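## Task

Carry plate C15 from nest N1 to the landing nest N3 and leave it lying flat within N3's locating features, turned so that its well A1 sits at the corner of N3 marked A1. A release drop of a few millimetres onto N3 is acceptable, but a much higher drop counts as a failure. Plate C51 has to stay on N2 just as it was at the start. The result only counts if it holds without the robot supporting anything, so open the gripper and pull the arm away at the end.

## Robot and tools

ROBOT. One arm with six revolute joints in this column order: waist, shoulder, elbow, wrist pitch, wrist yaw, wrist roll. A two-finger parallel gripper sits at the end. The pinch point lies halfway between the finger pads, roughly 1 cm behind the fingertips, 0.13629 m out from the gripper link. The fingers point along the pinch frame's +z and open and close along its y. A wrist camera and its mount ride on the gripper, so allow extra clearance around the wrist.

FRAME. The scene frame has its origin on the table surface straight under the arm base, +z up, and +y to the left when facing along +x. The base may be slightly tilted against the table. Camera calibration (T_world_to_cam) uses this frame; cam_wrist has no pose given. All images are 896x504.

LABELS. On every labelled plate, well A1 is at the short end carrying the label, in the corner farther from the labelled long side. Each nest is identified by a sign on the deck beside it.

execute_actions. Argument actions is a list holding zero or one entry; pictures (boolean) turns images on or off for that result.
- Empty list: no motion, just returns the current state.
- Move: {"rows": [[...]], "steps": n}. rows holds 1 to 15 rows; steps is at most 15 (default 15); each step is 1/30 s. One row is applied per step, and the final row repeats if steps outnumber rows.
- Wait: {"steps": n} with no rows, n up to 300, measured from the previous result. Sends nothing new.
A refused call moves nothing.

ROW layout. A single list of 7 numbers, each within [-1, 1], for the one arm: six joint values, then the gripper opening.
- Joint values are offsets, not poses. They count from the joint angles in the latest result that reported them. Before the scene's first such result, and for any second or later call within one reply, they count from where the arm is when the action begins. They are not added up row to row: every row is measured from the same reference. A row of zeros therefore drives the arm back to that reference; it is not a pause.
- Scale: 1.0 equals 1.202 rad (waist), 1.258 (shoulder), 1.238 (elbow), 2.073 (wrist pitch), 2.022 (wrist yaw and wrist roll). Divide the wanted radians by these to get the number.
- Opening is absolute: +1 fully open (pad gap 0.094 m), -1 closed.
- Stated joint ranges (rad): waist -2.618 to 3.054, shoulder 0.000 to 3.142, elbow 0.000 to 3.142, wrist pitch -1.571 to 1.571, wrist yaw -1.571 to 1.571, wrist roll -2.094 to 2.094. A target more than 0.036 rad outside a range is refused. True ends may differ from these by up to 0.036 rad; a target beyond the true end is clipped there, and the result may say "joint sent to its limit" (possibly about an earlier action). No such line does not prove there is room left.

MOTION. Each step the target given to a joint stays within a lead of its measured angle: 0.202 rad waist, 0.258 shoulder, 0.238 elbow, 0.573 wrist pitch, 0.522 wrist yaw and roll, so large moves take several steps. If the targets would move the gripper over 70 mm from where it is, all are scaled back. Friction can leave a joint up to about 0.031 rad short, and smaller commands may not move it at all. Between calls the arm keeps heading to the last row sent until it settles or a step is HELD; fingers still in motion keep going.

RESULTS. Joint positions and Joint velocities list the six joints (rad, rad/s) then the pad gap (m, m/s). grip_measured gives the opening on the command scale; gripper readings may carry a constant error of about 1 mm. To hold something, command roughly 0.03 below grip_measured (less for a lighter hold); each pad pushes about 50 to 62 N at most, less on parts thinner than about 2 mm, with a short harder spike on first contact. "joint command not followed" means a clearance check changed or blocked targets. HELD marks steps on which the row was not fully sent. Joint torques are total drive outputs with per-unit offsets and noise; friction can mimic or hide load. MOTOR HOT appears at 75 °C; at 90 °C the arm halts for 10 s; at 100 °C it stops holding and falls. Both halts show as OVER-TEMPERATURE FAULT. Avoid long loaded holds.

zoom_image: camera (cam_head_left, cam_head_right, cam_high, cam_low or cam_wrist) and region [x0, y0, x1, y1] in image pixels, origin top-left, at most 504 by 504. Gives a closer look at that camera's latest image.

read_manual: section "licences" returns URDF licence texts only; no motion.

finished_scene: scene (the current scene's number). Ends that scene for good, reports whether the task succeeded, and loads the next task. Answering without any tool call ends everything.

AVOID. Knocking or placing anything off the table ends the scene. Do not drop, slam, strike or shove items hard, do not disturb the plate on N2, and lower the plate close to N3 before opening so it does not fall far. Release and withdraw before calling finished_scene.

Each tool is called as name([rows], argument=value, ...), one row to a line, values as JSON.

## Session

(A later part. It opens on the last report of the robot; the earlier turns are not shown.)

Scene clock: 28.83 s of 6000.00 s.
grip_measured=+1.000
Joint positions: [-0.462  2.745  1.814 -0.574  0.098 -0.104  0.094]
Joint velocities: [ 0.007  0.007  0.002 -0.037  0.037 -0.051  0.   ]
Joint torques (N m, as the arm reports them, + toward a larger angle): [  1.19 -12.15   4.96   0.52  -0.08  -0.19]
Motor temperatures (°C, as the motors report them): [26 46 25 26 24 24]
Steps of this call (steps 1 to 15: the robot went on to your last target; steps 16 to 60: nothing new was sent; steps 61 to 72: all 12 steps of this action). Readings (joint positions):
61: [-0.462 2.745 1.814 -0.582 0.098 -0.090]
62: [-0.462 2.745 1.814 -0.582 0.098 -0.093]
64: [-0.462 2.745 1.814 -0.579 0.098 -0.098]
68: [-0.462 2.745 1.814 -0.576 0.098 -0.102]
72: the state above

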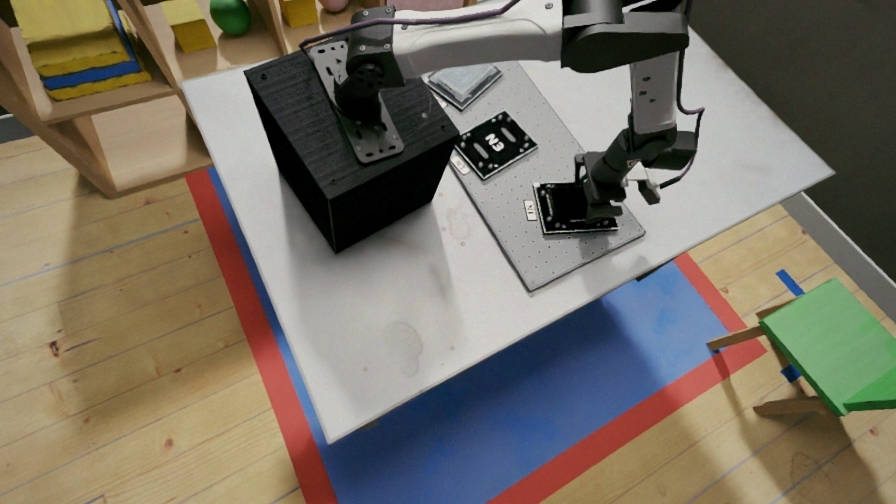

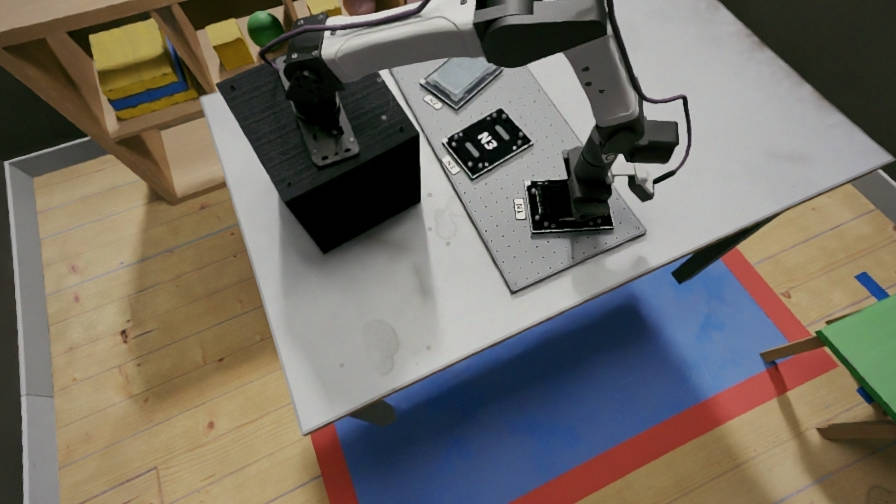

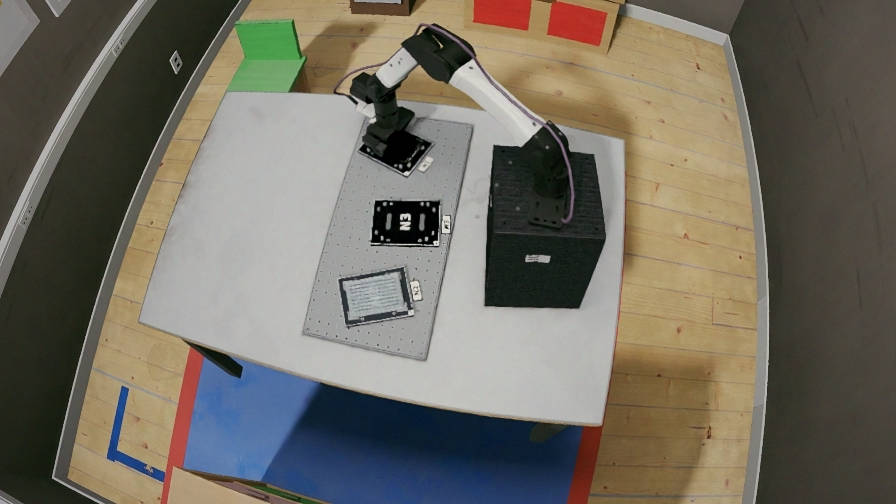

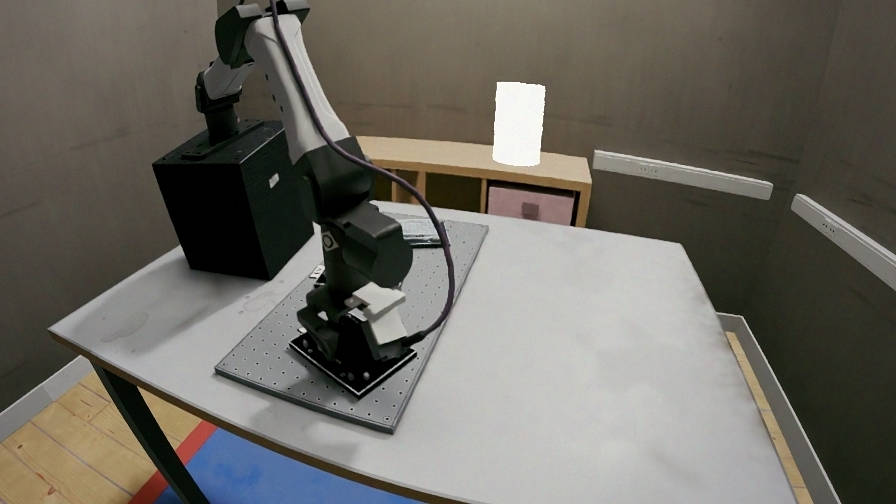

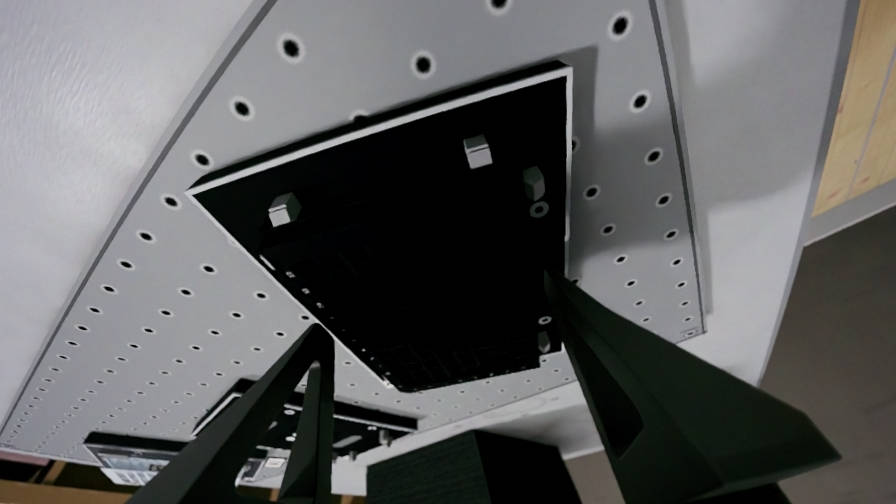

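execute_actions([
  {"rows":[[0,0.02,0,0,0,0,1],[0,0.024,0,0,0,0,1],[0,0.028,0,0,0,0,1],[0,0.031,0,0,0,0,1],[0,0.034,0,0,0,0,1],[0,0.036,0,0,0,0,1]],"steps":14},
])

Scene clock: 30.33 s of 6000.00 s.
grip_measured=+1.000
Joint positions: [-0.461  2.77   1.814 -0.571  0.1   -0.106  0.094]
Joint velocities: [-0.002  0.017 -0.002 -0.066  0.051  0.022  0.   ]
Joint torques (N m, as the arm reports them, + toward a larger angle): [  1.22 -12.79   4.75   0.32  -0.11  -0.06]
Motor temperatures (°C, as the motors report them): [26 46 25 26 24 24]
Steps of this call (steps 1 to 15: the robot went on to your last target; steps 16 to 31: nothing new was sent; steps 32 to 45: all 14 steps of this action). Readings (joint positions):
32: [-0.462 2.745 1.814 -0.573 0.098 -0.105]
33: [-0.462 2.745 1.814 -0.573 0.098 -0.105]
35: [-0.462 2.749 1.814 -0.573 0.098 -0.105]
39: [-0.462 2.767 1.814 -0.573 0.098 -0.105]
45: the state above

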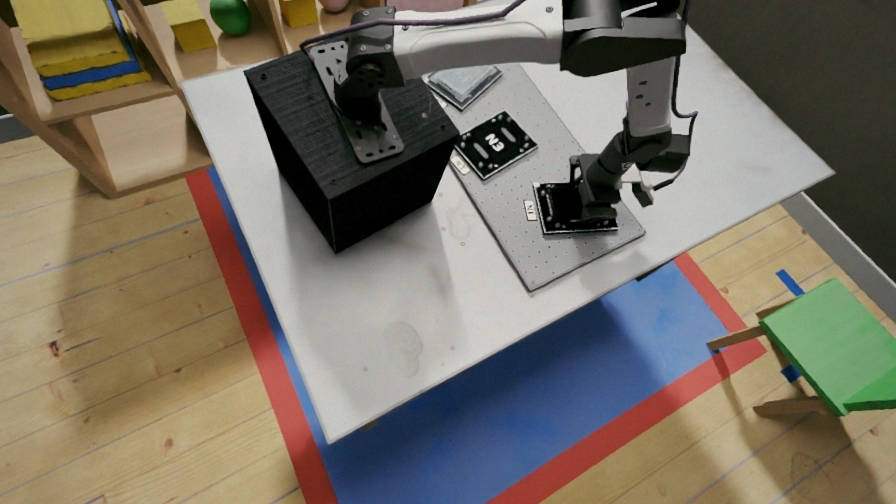

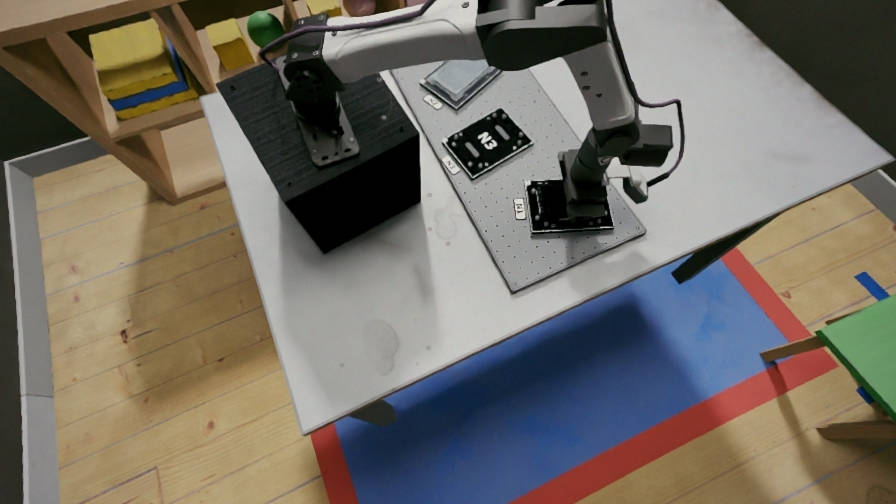

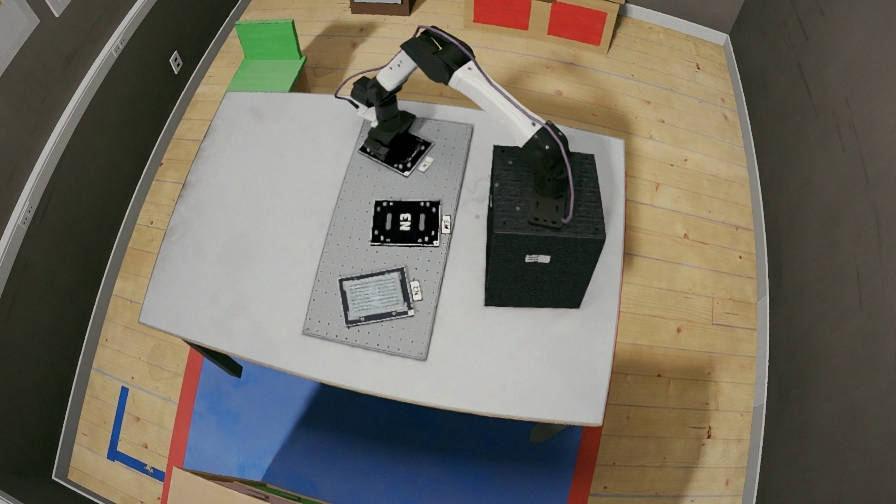

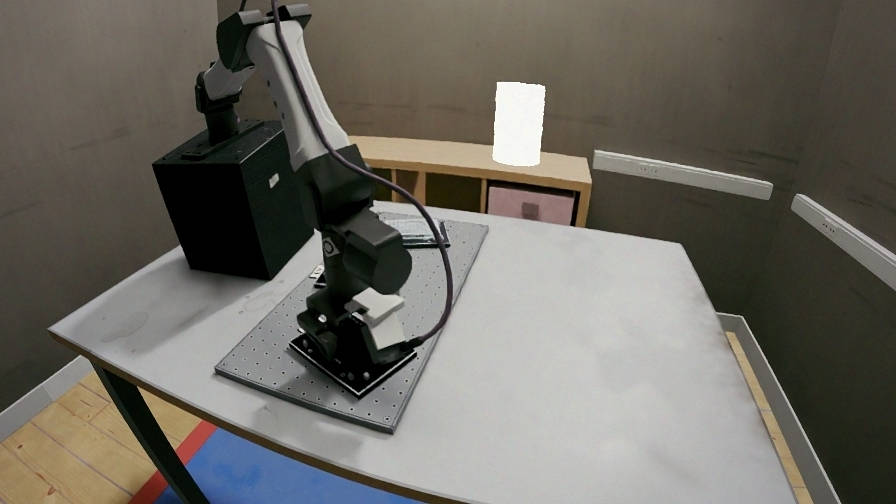

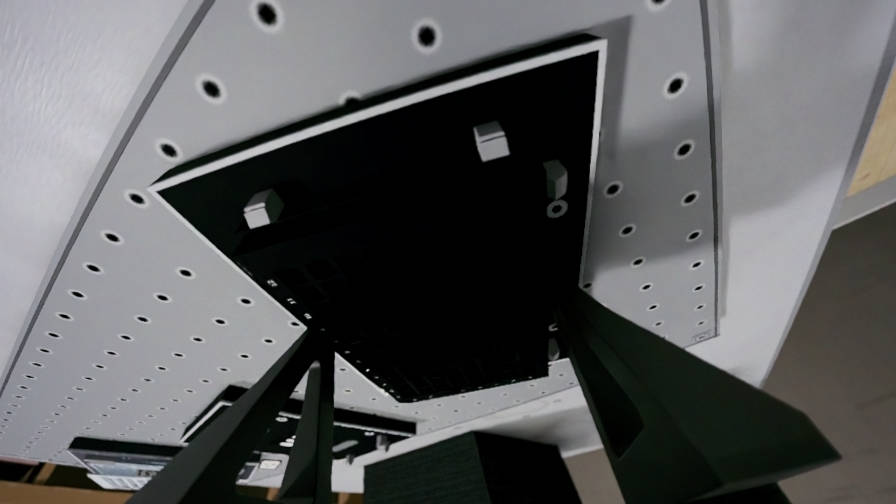

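execute_actions([
  {"rows":[[0,-0.012,0,0,0,0,0.9],[0,-0.012,0,0,0,0,0.85],[0,-0.012,0,0,0,0,0.8],[0,-0.012,0,0,0,0,0.77],[0,-0.012,0,0,0,0,0.745]],"steps":12},
])

Scene clock: 31.67 s of 6000.00 s.
grip_measured=+0.766
Joint positions: [-0.463  2.77   1.814 -0.57   0.11  -0.106  0.083]
Joint velocities: [-0.002 -0.002 -0.007  0.022  0.051  0.066 -0.   ]
Joint torques (N m, as the arm reports them, + toward a larger angle): [  1.28 -15.51   4.81   0.35  -0.22  -0.07]
Motor temperatures (°C, as the motors report them): [26 46 25 26 24 24]
Steps of this call (steps 1 to 15: the robot went on to your last target; steps 16 to 28: nothing new was sent; steps 29 to 40: all 12 steps of this action). Readings (joint positions):
29: [-0.461 2.770 1.814 -0.571 0.101 -0.106]
30: [-0.461 2.770 1.814 -0.570 0.107 -0.106]
32: [-0.463 2.770 1.814 -0.570 0.110 -0.106]
36: [-0.463 2.770 1.814 -0.570 0.110 -0.106]
40: the state above

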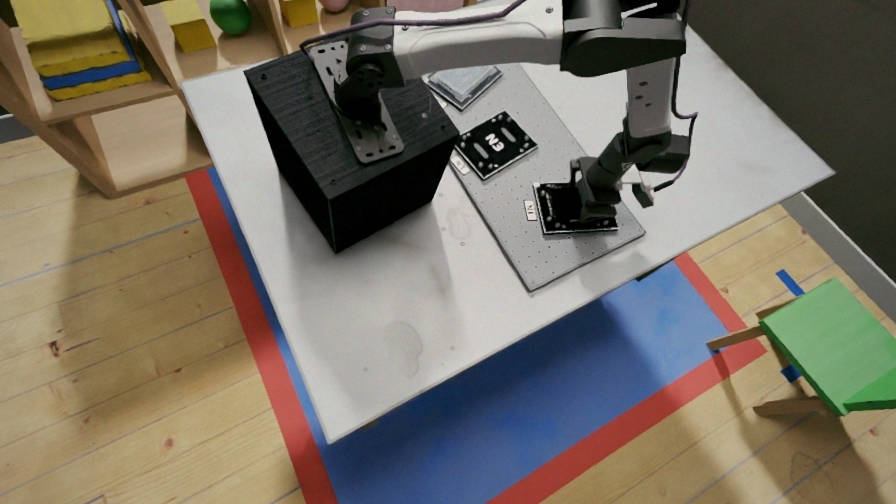

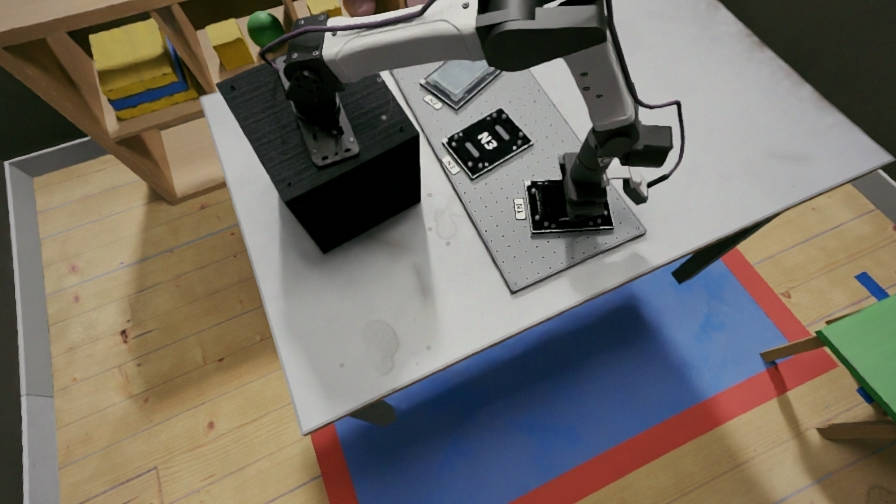

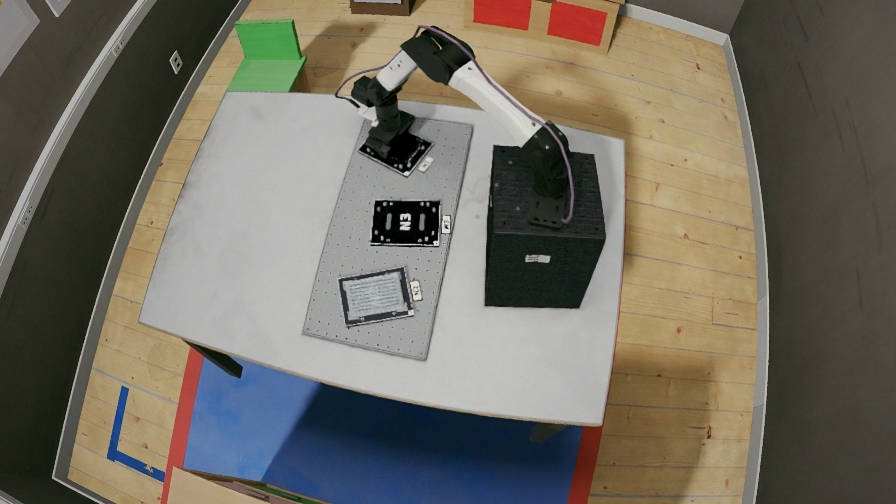

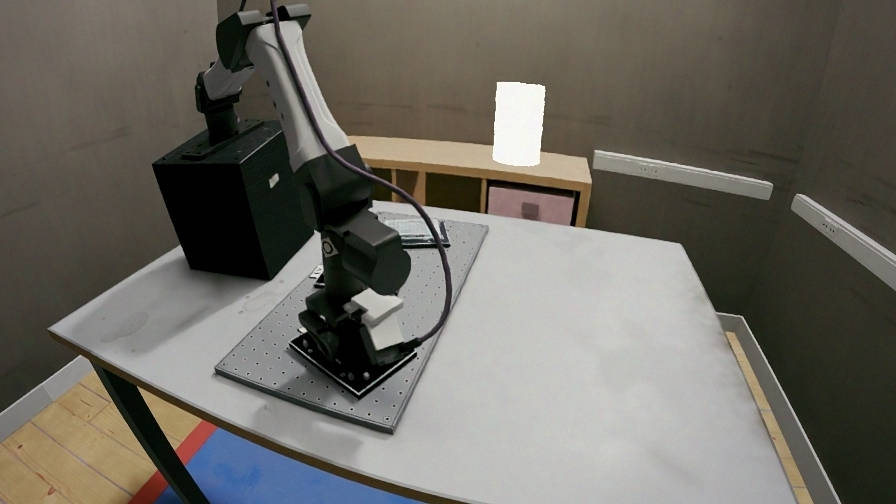

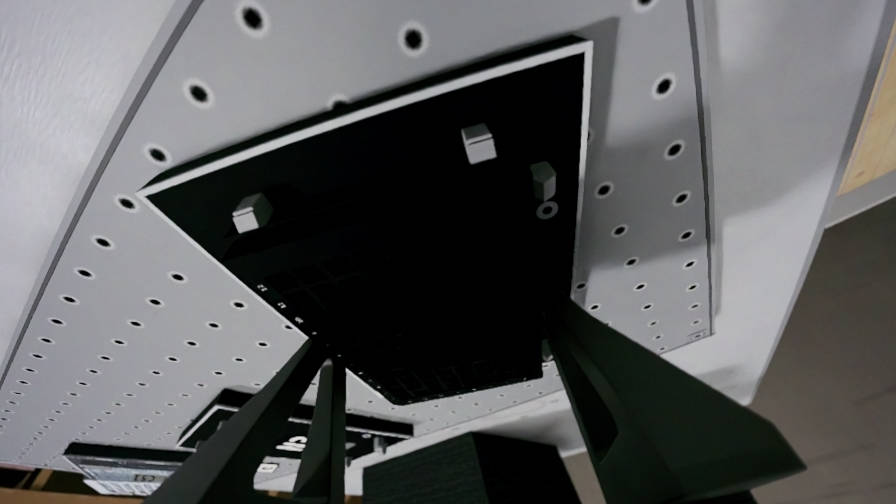

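execute_actions([
  {"rows":[[0,-0.03,0,-0.012,0,0,0.745],[0,-0.05,0,-0.025,0,0,0.745],[0,-0.07,0,-0.037,0,0,0.745],[0,-0.09,0,-0.05,0,0,0.745],[0,-0.11,0,-0.062,0,0,0.745],[0,-0.13,0,-0.074,0,0,0.745],[0,-0.15,0,-0.085,0,0,0.745]],"steps":12},
], pictures=false)

Scene clock: 36.10 s of 6000.00 s.
grip_measured=+0.766
Joint positions: [-0.463  2.581  1.814 -0.703  0.11  -0.106  0.083]
Joint velocities: [ 0.002 -0.232 -0.002  0.022 -0.007  0.007 -0.001]
Joint torques (N m, as the arm reports them, + toward a larger angle): [  1.2  -13.56   5.59   0.15  -0.05  -0.11]
Motor temperatures (°C, as the motors report them): [26 49 25 26 24 24]
Steps of this call (steps 1 to 15: the robot went on to your last target; steps 16 to 90: nothing new was sent; then 1.03 s passed at rest; steps 91 to 102: all 12 steps of this action). Readings (joint positions):
91: [-0.463 2.770 1.814 -0.571 0.110 -0.106]
92: [-0.463 2.767 1.814 -0.573 0.110 -0.106]
94: [-0.463 2.747 1.814 -0.597 0.110 -0.106]
98: [-0.463 2.655 1.814 -0.681 0.110 -0.106]
102: the state above

execute_actions([
  {"rows":[[0.025,-0.008,-0.04,0.016,0,-0.003,0.745],[0.05,-0.015,-0.08,0.033,0,-0.006,0.745],[0.08,-0.023,-0.125,0.051,0,-0.009,0.745],[0.11,-0.033,-0.17,0.07,0,-0.012,0.745],[0.14,-0.042,-0.22,0.09,0,-0.015,0.745],[0.17,-0.051,-0.27,0.11,0,-0.018,0.745],[0.2,-0.06,-0.32,0.13,0,-0.021,0.745],[0.23,-0.07,-0.37,0.15,0,-0.024,0.745],[0.26,-0.079,-0.42,0.172,0,-0.027,0.745],[0.29,-0.088,-0.465,0.19,0,-0.03,0.745],[0.315,-0.096,-0.505,0.208,0,-0.033,0.745],[0.335,-0.103,-0.54,0.222,0,-0.036,0.745],[0.352,-0.108,-0.565,0.233,0,-0.039,0.745],[0.364,-0.112,-0.58,0.24,0,-0.041,0.745],[0.372,-0.114,-0.588,0.245,0,-0.042,0.745]],"steps":15},
], pictures=false)

execute_actions([
  {"steps":25},
])

Scene clock: 38.87 s of 6000.00 s.
grip_measured=+0.766
Joint positions: [-0.013  2.493  1.115 -0.32   0.102 -0.164  0.083]
Joint velocities: [ 0.344 -0.085 -0.73   0.403 -0.051 -0.11  -0.001]
Joint torques (N m, as the arm reports them, + toward a larger angle): [ -0.64 -14.69   3.81   0.77   0.    -0.2 ]
Motor temperatures (°C, as the motors report them): [26 49 25 26 24 24]
Steps of this call (steps 1 to 30: the robot went on to your last target; steps 31 to 68: nothing new was sent; steps 69 to 83: all 15 steps of this action). Readings (joint positions):
69: [-0.461 2.576 1.807 -0.727 0.111 -0.106]
70: [-0.456 2.574 1.788 -0.703 0.112 -0.106]
72: [-0.425 2.561 1.713 -0.642 0.117 -0.107]
76: [-0.272 2.531 1.478 -0.511 0.119 -0.122]
83: the state above

Scene clock: 39.70 s of 6000.00 s.
grip_measured=+0.766
Joint positions: [-0.011  2.462  1.085 -0.205  0.103 -0.18   0.083]
Joint velocities: [-0.012 -0.002  0.007  0.022  0.022  0.066  0.001]
Joint torques (N m, as the arm reports them, + toward a larger angle): [  0.71 -12.71   3.09   0.49  -0.03  -0.22]
Motor temperatures (°C, as the motors report them): [26 50 25 26 24 24]
Steps of this call (steps 1 to 25: the robot went on to your last target). Readings (joint positions):
1: [-0.005 2.491 1.097 -0.307 0.102 -0.168]
2: [-0.004 2.489 1.087 -0.297 0.102 -0.171]
4: [-0.007 2.484 1.085 -0.272 0.102 -0.175]
8: [-0.011 2.465 1.085 -0.228 0.103 -0.178]
25: the state above

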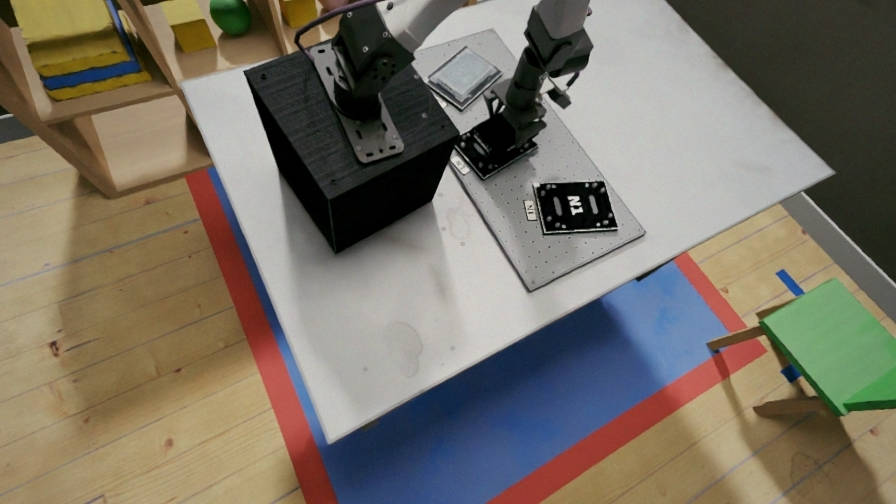

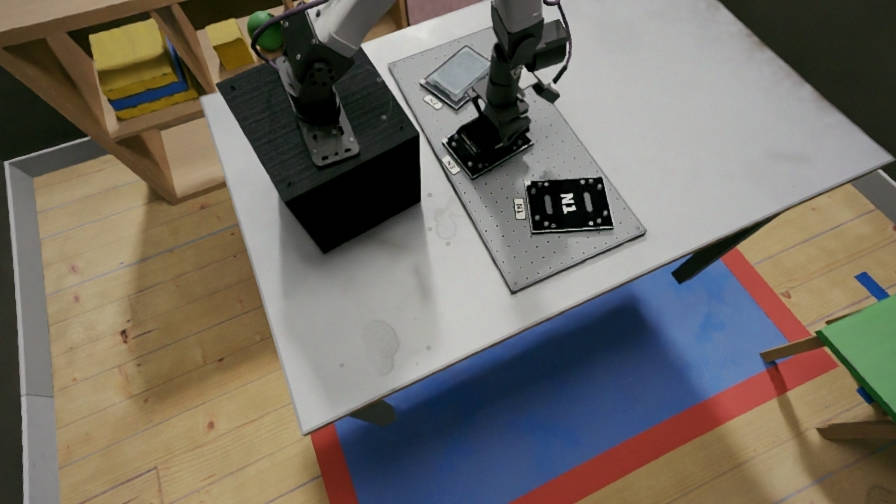

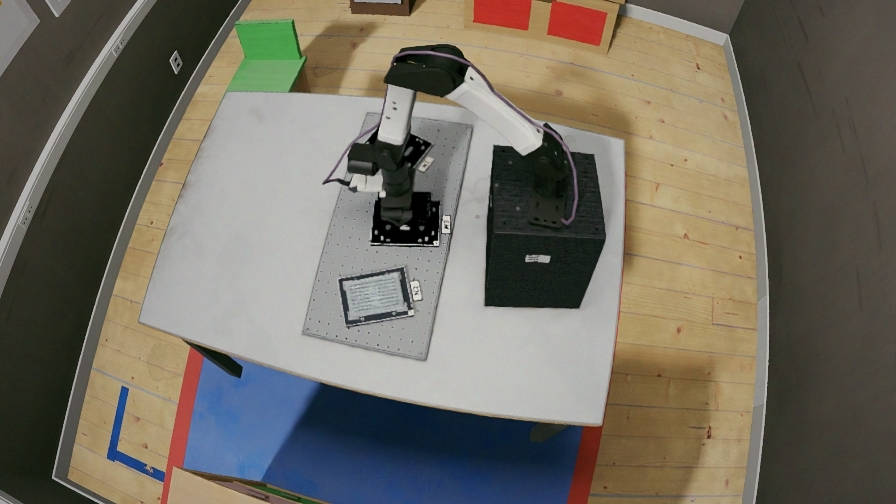

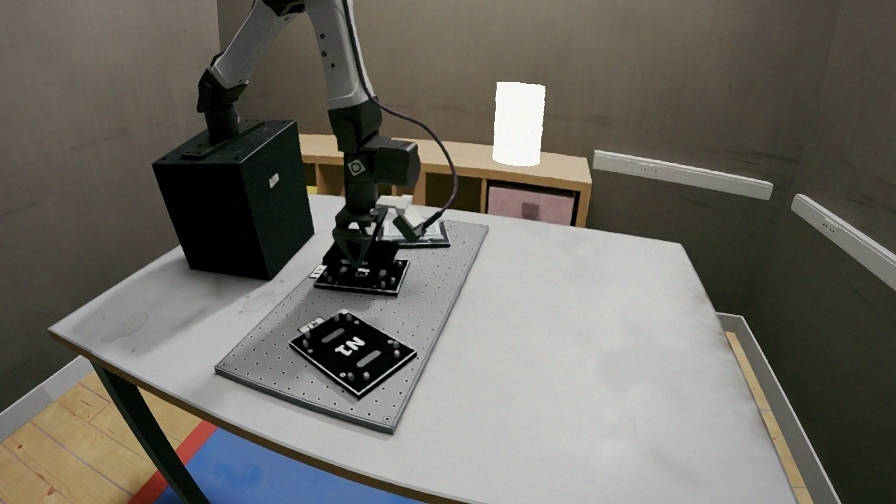

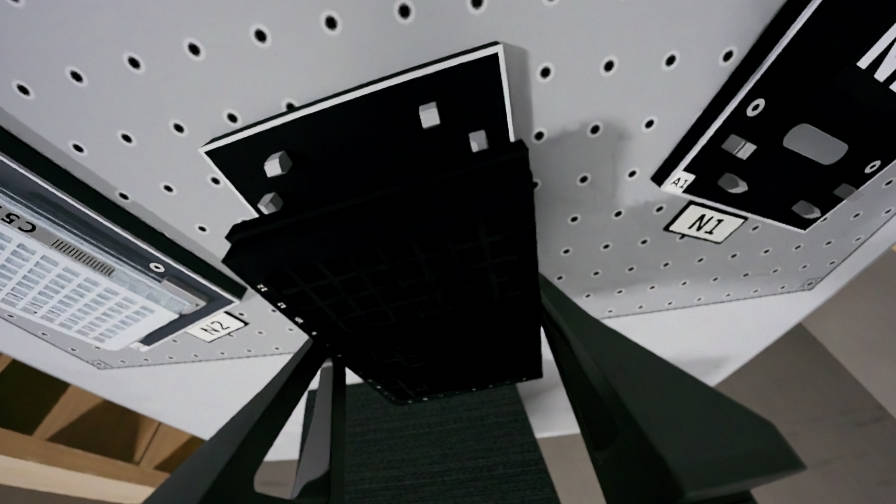

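execute_actions([
  {"rows":[[0.01,0.015,-0.012,0.014,0,-0.006,0.745],[0.02,0.03,-0.02,0.028,0,-0.012,0.745],[0.03,0.045,-0.028,0.042,0,-0.017,0.745],[0.0375,0.06,-0.036,0.056,0,-0.017,0.745],[0.0375,0.072,-0.036,0.07,0,-0.017,0.745]],"steps":15},
])

Scene clock: 43.93 s of 6000.00 s.
grip_measured=+0.766
Joint positions: [ 0.033  2.547  1.048 -0.081  0.104 -0.203  0.083]
Joint velocities: [-0.017  0.002 -0.012  0.11   0.081 -0.037 -0.   ]
Joint torques (N m, as the arm reports them, + toward a larger angle): [  1.21 -10.18   1.76   0.49  -0.12  -0.25]
Motor temperatures (°C, as the motors report them): [26 50 25 26 24 24]
Steps of this call (steps 1 to 15: the robot went on to your last target; steps 16 to 90: nothing new was sent; then 0.73 s passed at rest; steps 91 to 105: all 15 steps of this action). Readings (joint positions):
91: [-0.010 2.462 1.085 -0.203 0.103 -0.180]
92: [-0.008 2.464 1.083 -0.195 0.104 -0.182]
94: [0.003 2.478 1.076 -0.159 0.104 -0.189]
98: [0.031 2.533 1.059 -0.103 0.104 -0.198]
105: the state above

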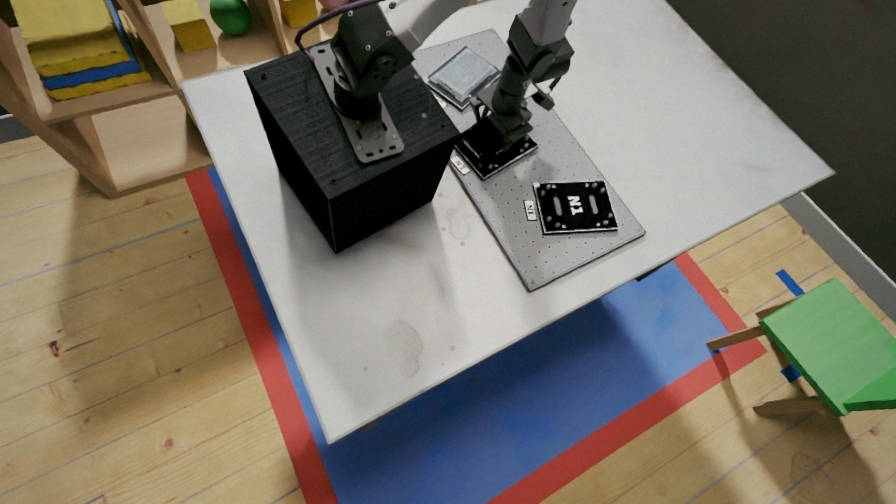

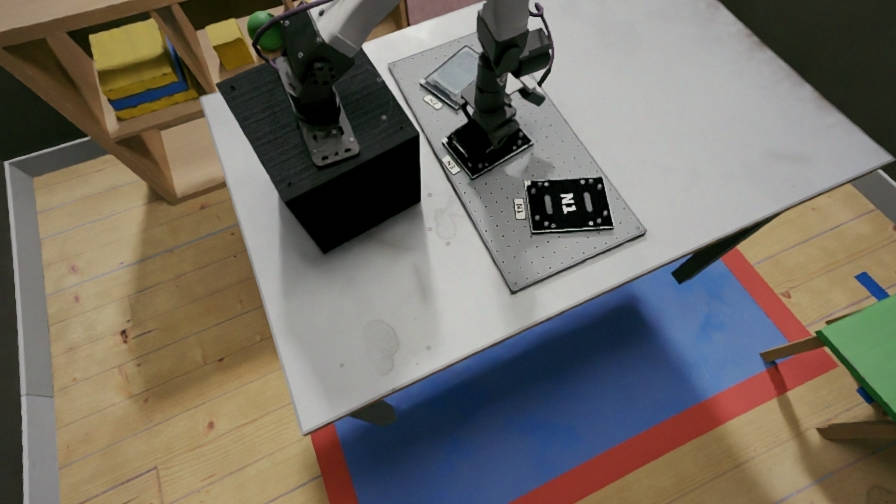

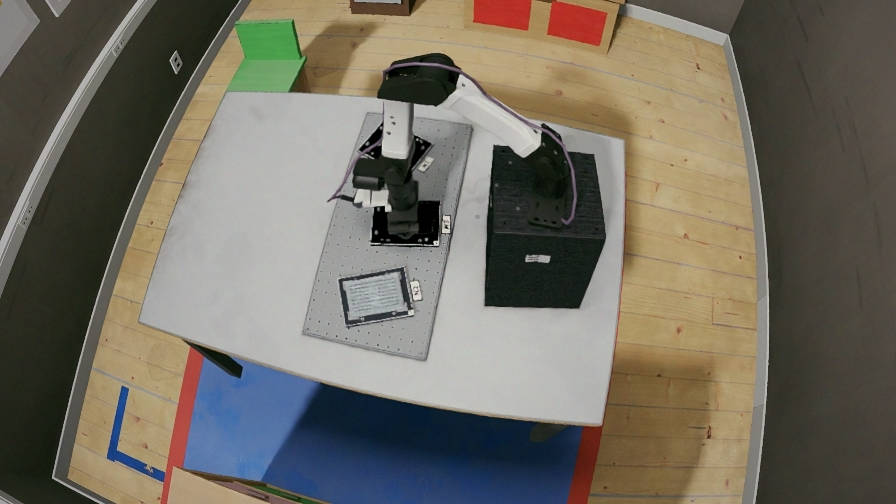

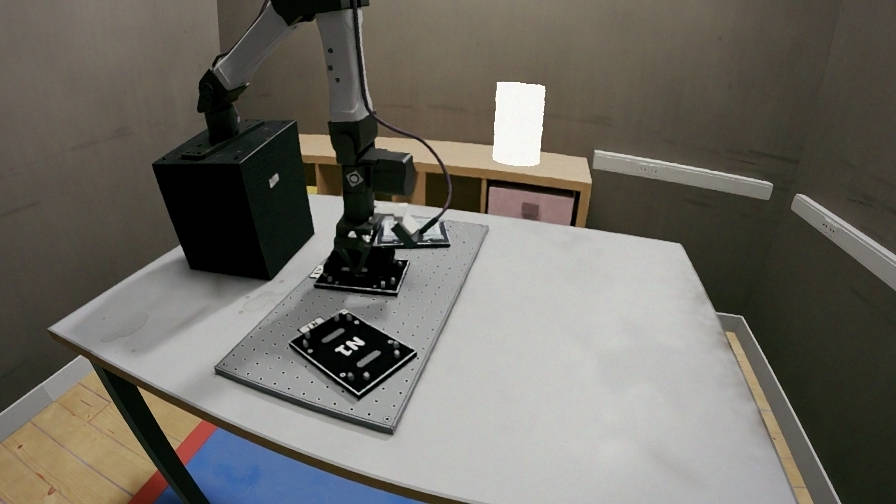

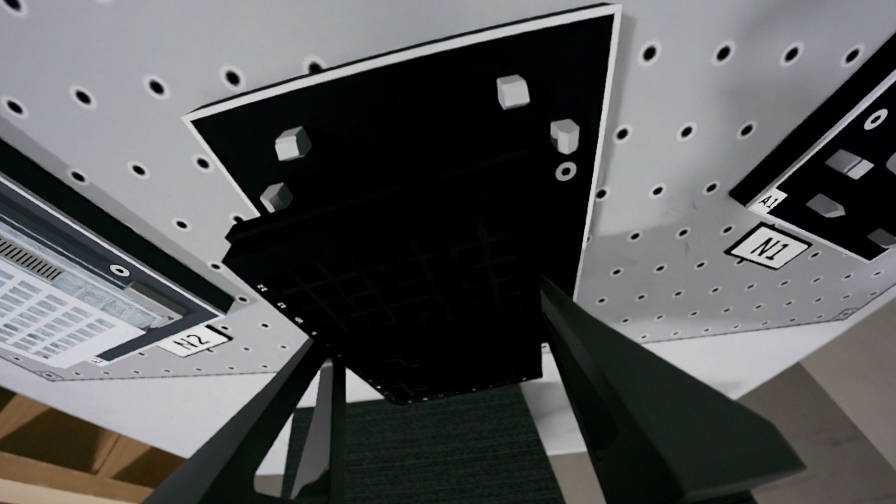

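execute_actions([
  {"rows":[[-0.012,0,0.014,0,0,0.008,0.745],[-0.02,0,0.021,0,0,0.012,0.745],[-0.027,0,0.028,0,0,0.016,0.745]],"steps":12},
])

Scene clock: 47.47 s of 6000.00 s.
grip_measured=+0.766
Joint positions: [ 0.003  2.547  1.066 -0.077  0.104 -0.183  0.083]
Joint velocities: [-0.017 -0.007 -0.017 -0.066  0.037  0.022 -0.   ]
Joint torques (N m, as the arm reports them, + toward a larger angle): [  0.94 -10.62   3.72   0.4   -0.07   0.01]
Motor temperatures (°C, as the motors report them): [26 49 25 26 24 24]
Steps of this call (steps 1 to 30: the robot went on to your last target; steps 31 to 90: nothing new was sent; then 0.13 s passed at rest; steps 91 to 102: all 12 steps of this action). Readings (joint positions):
91: [0.032 2.547 1.048 -0.070 0.104 -0.203]
92: [0.029 2.547 1.048 -0.071 0.104 -0.201]
94: [0.018 2.547 1.054 -0.077 0.104 -0.194]
98: [0.003 2.547 1.066 -0.077 0.104 -0.186]
102: the state above

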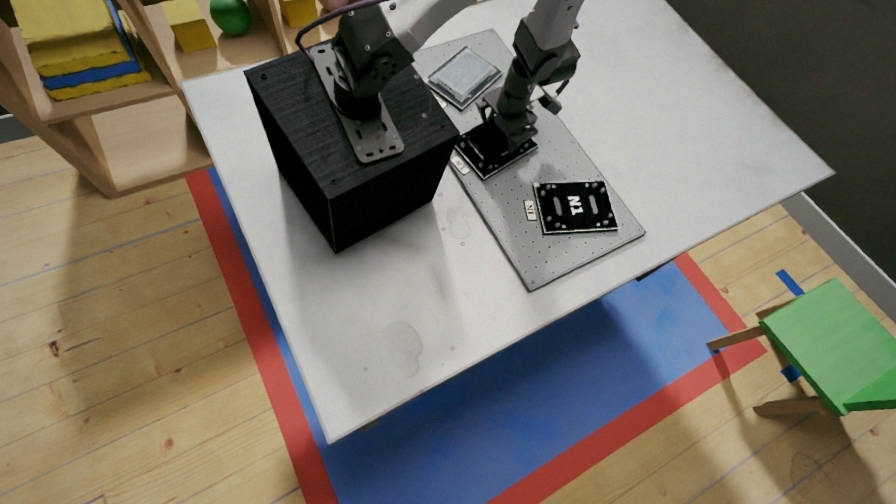

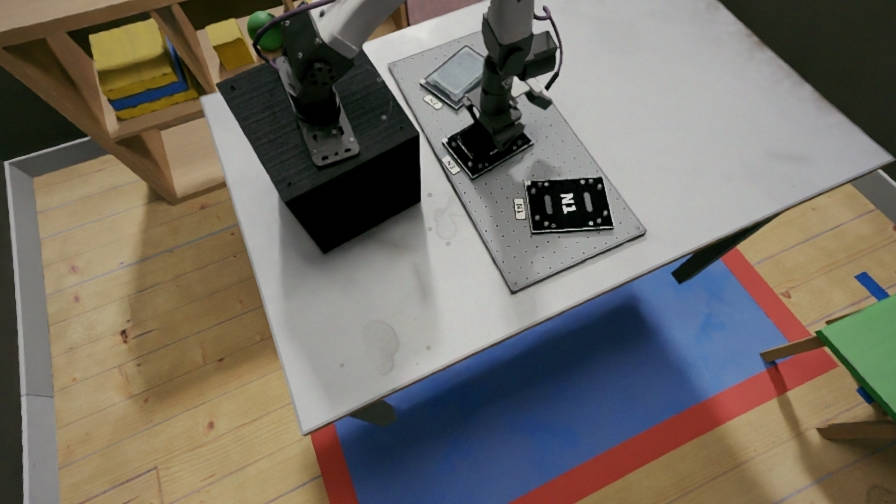

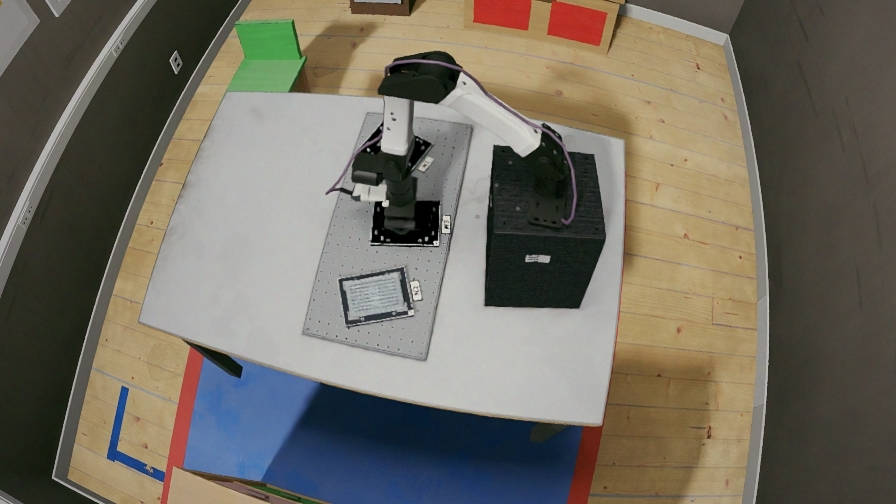

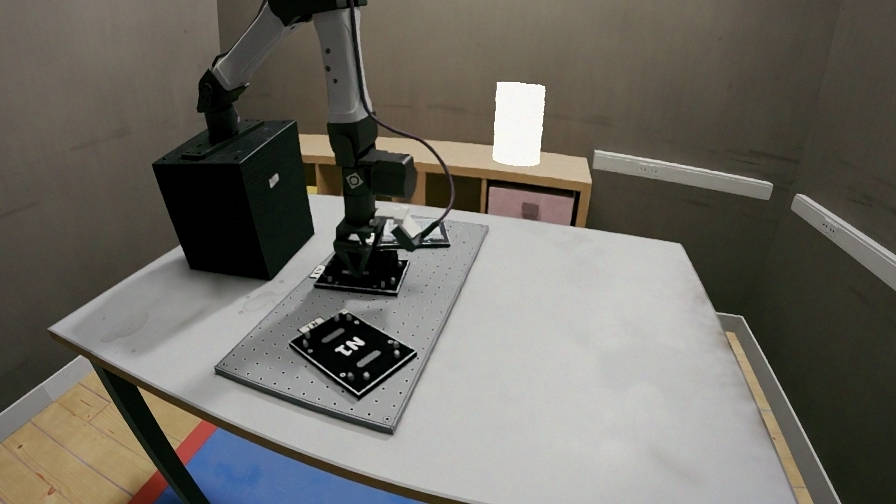

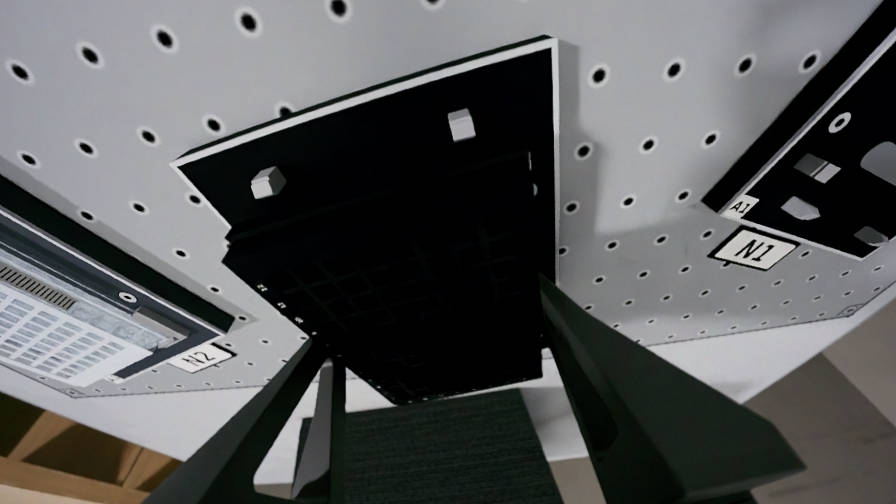

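execute_actions([
  {"rows":[[0.01,0.018,0.012,0.006,0,0.006,0.745],[0.01,0.024,0.015,0.009,0,0.01,0.745],[0.01,0.03,0.018,0.012,0,0.01,0.745],[0.01,0.036,0.02,0.015,0,0.01,0.745],[0.01,0.04,0.02,0.017,0,0.01,0.745]],"steps":13},
])

Scene clock: 49.40 s of 6000.00 s.
grip_measured=+0.766
Joint positions: [ 0.008  2.579  1.074 -0.05   0.104 -0.173  0.083]
Joint velocities: [-0.007  0.012  0.012  0.022  0.007 -0.066  0.   ]
Joint torques (N m, as the arm reports them, + toward a larger angle): [ 1.55 -9.57  3.61  0.53 -0.11  0.01]
Motor temperatures (°C, as the motors report them): [26 49 25 26 24 24]
Steps of this call (steps 1 to 15: the robot went on to your last target; steps 16 to 45: nothing new was sent; steps 46 to 58: all 13 steps of this action). Readings (joint positions):
46: [0.003 2.547 1.066 -0.077 0.104 -0.181]
47: [0.004 2.547 1.066 -0.076 0.104 -0.180]
49: [0.005 2.554 1.070 -0.070 0.104 -0.177]
53: [0.008 2.577 1.074 -0.055 0.104 -0.174]
58: the state above

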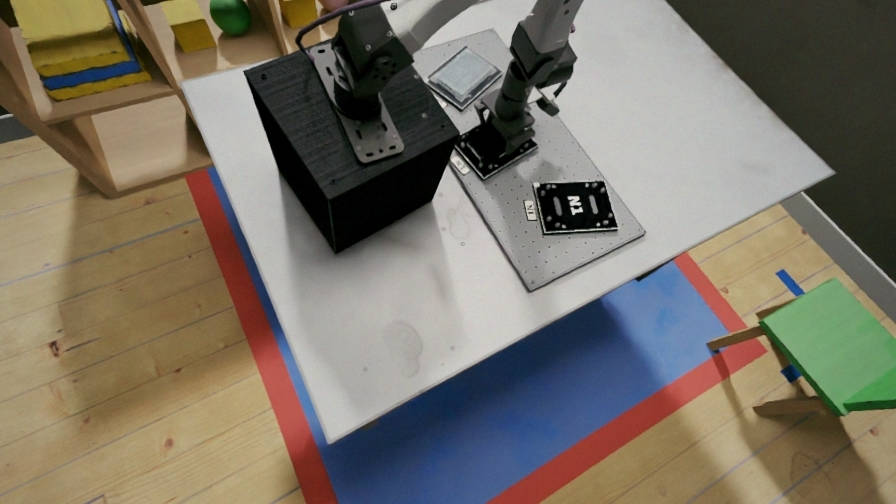

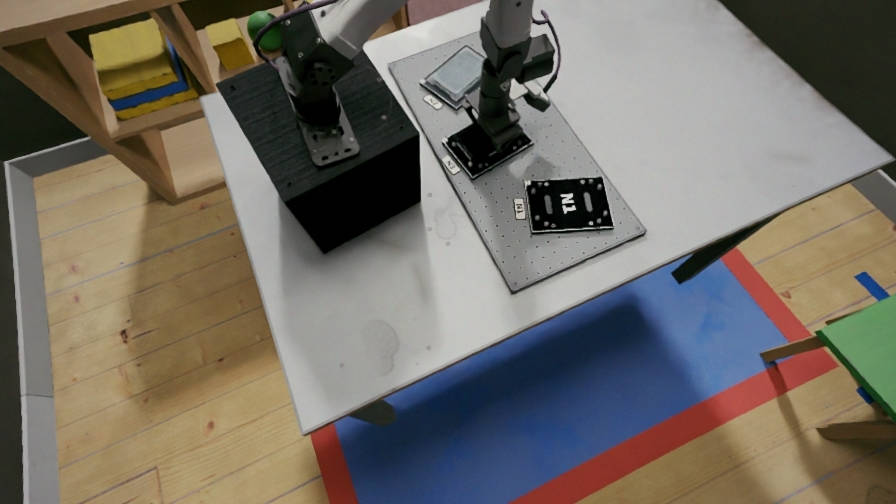

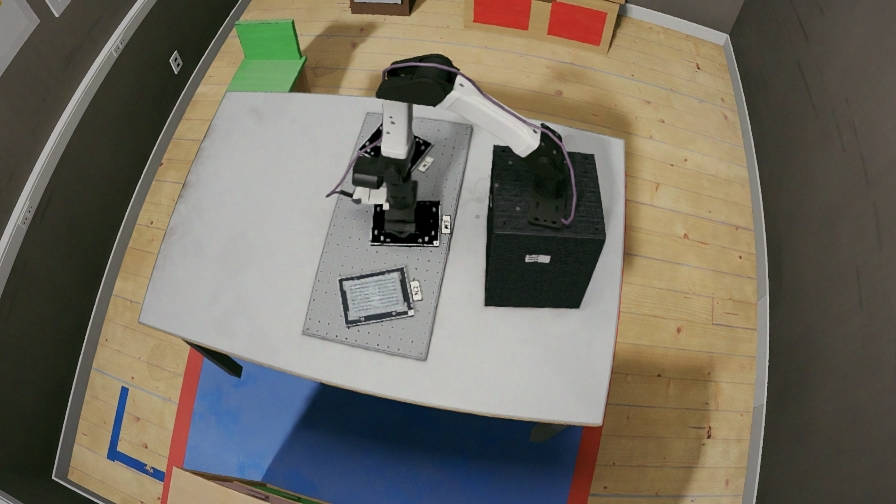

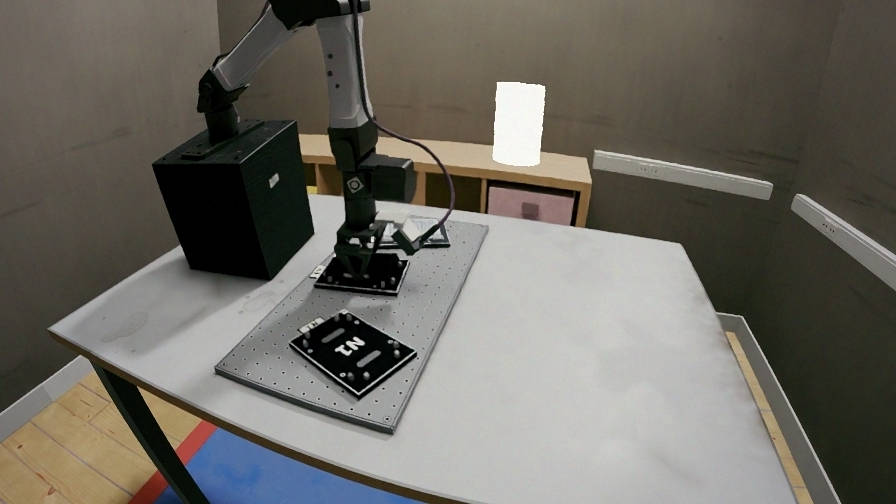

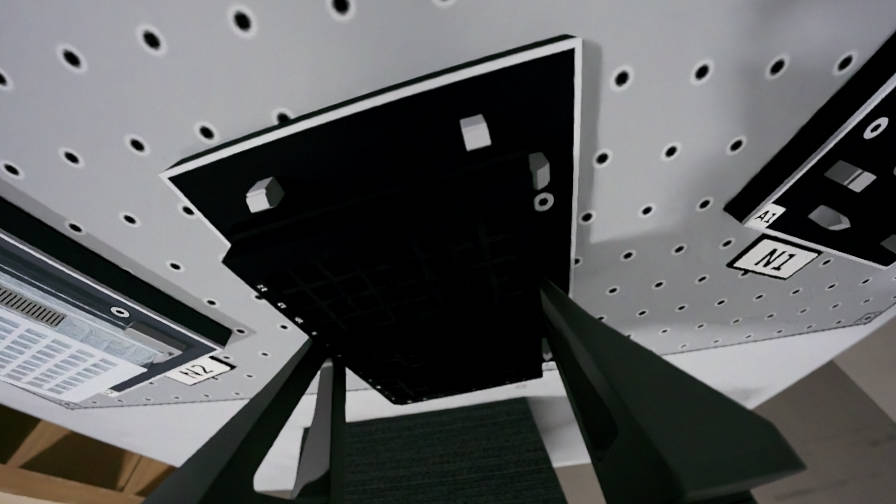

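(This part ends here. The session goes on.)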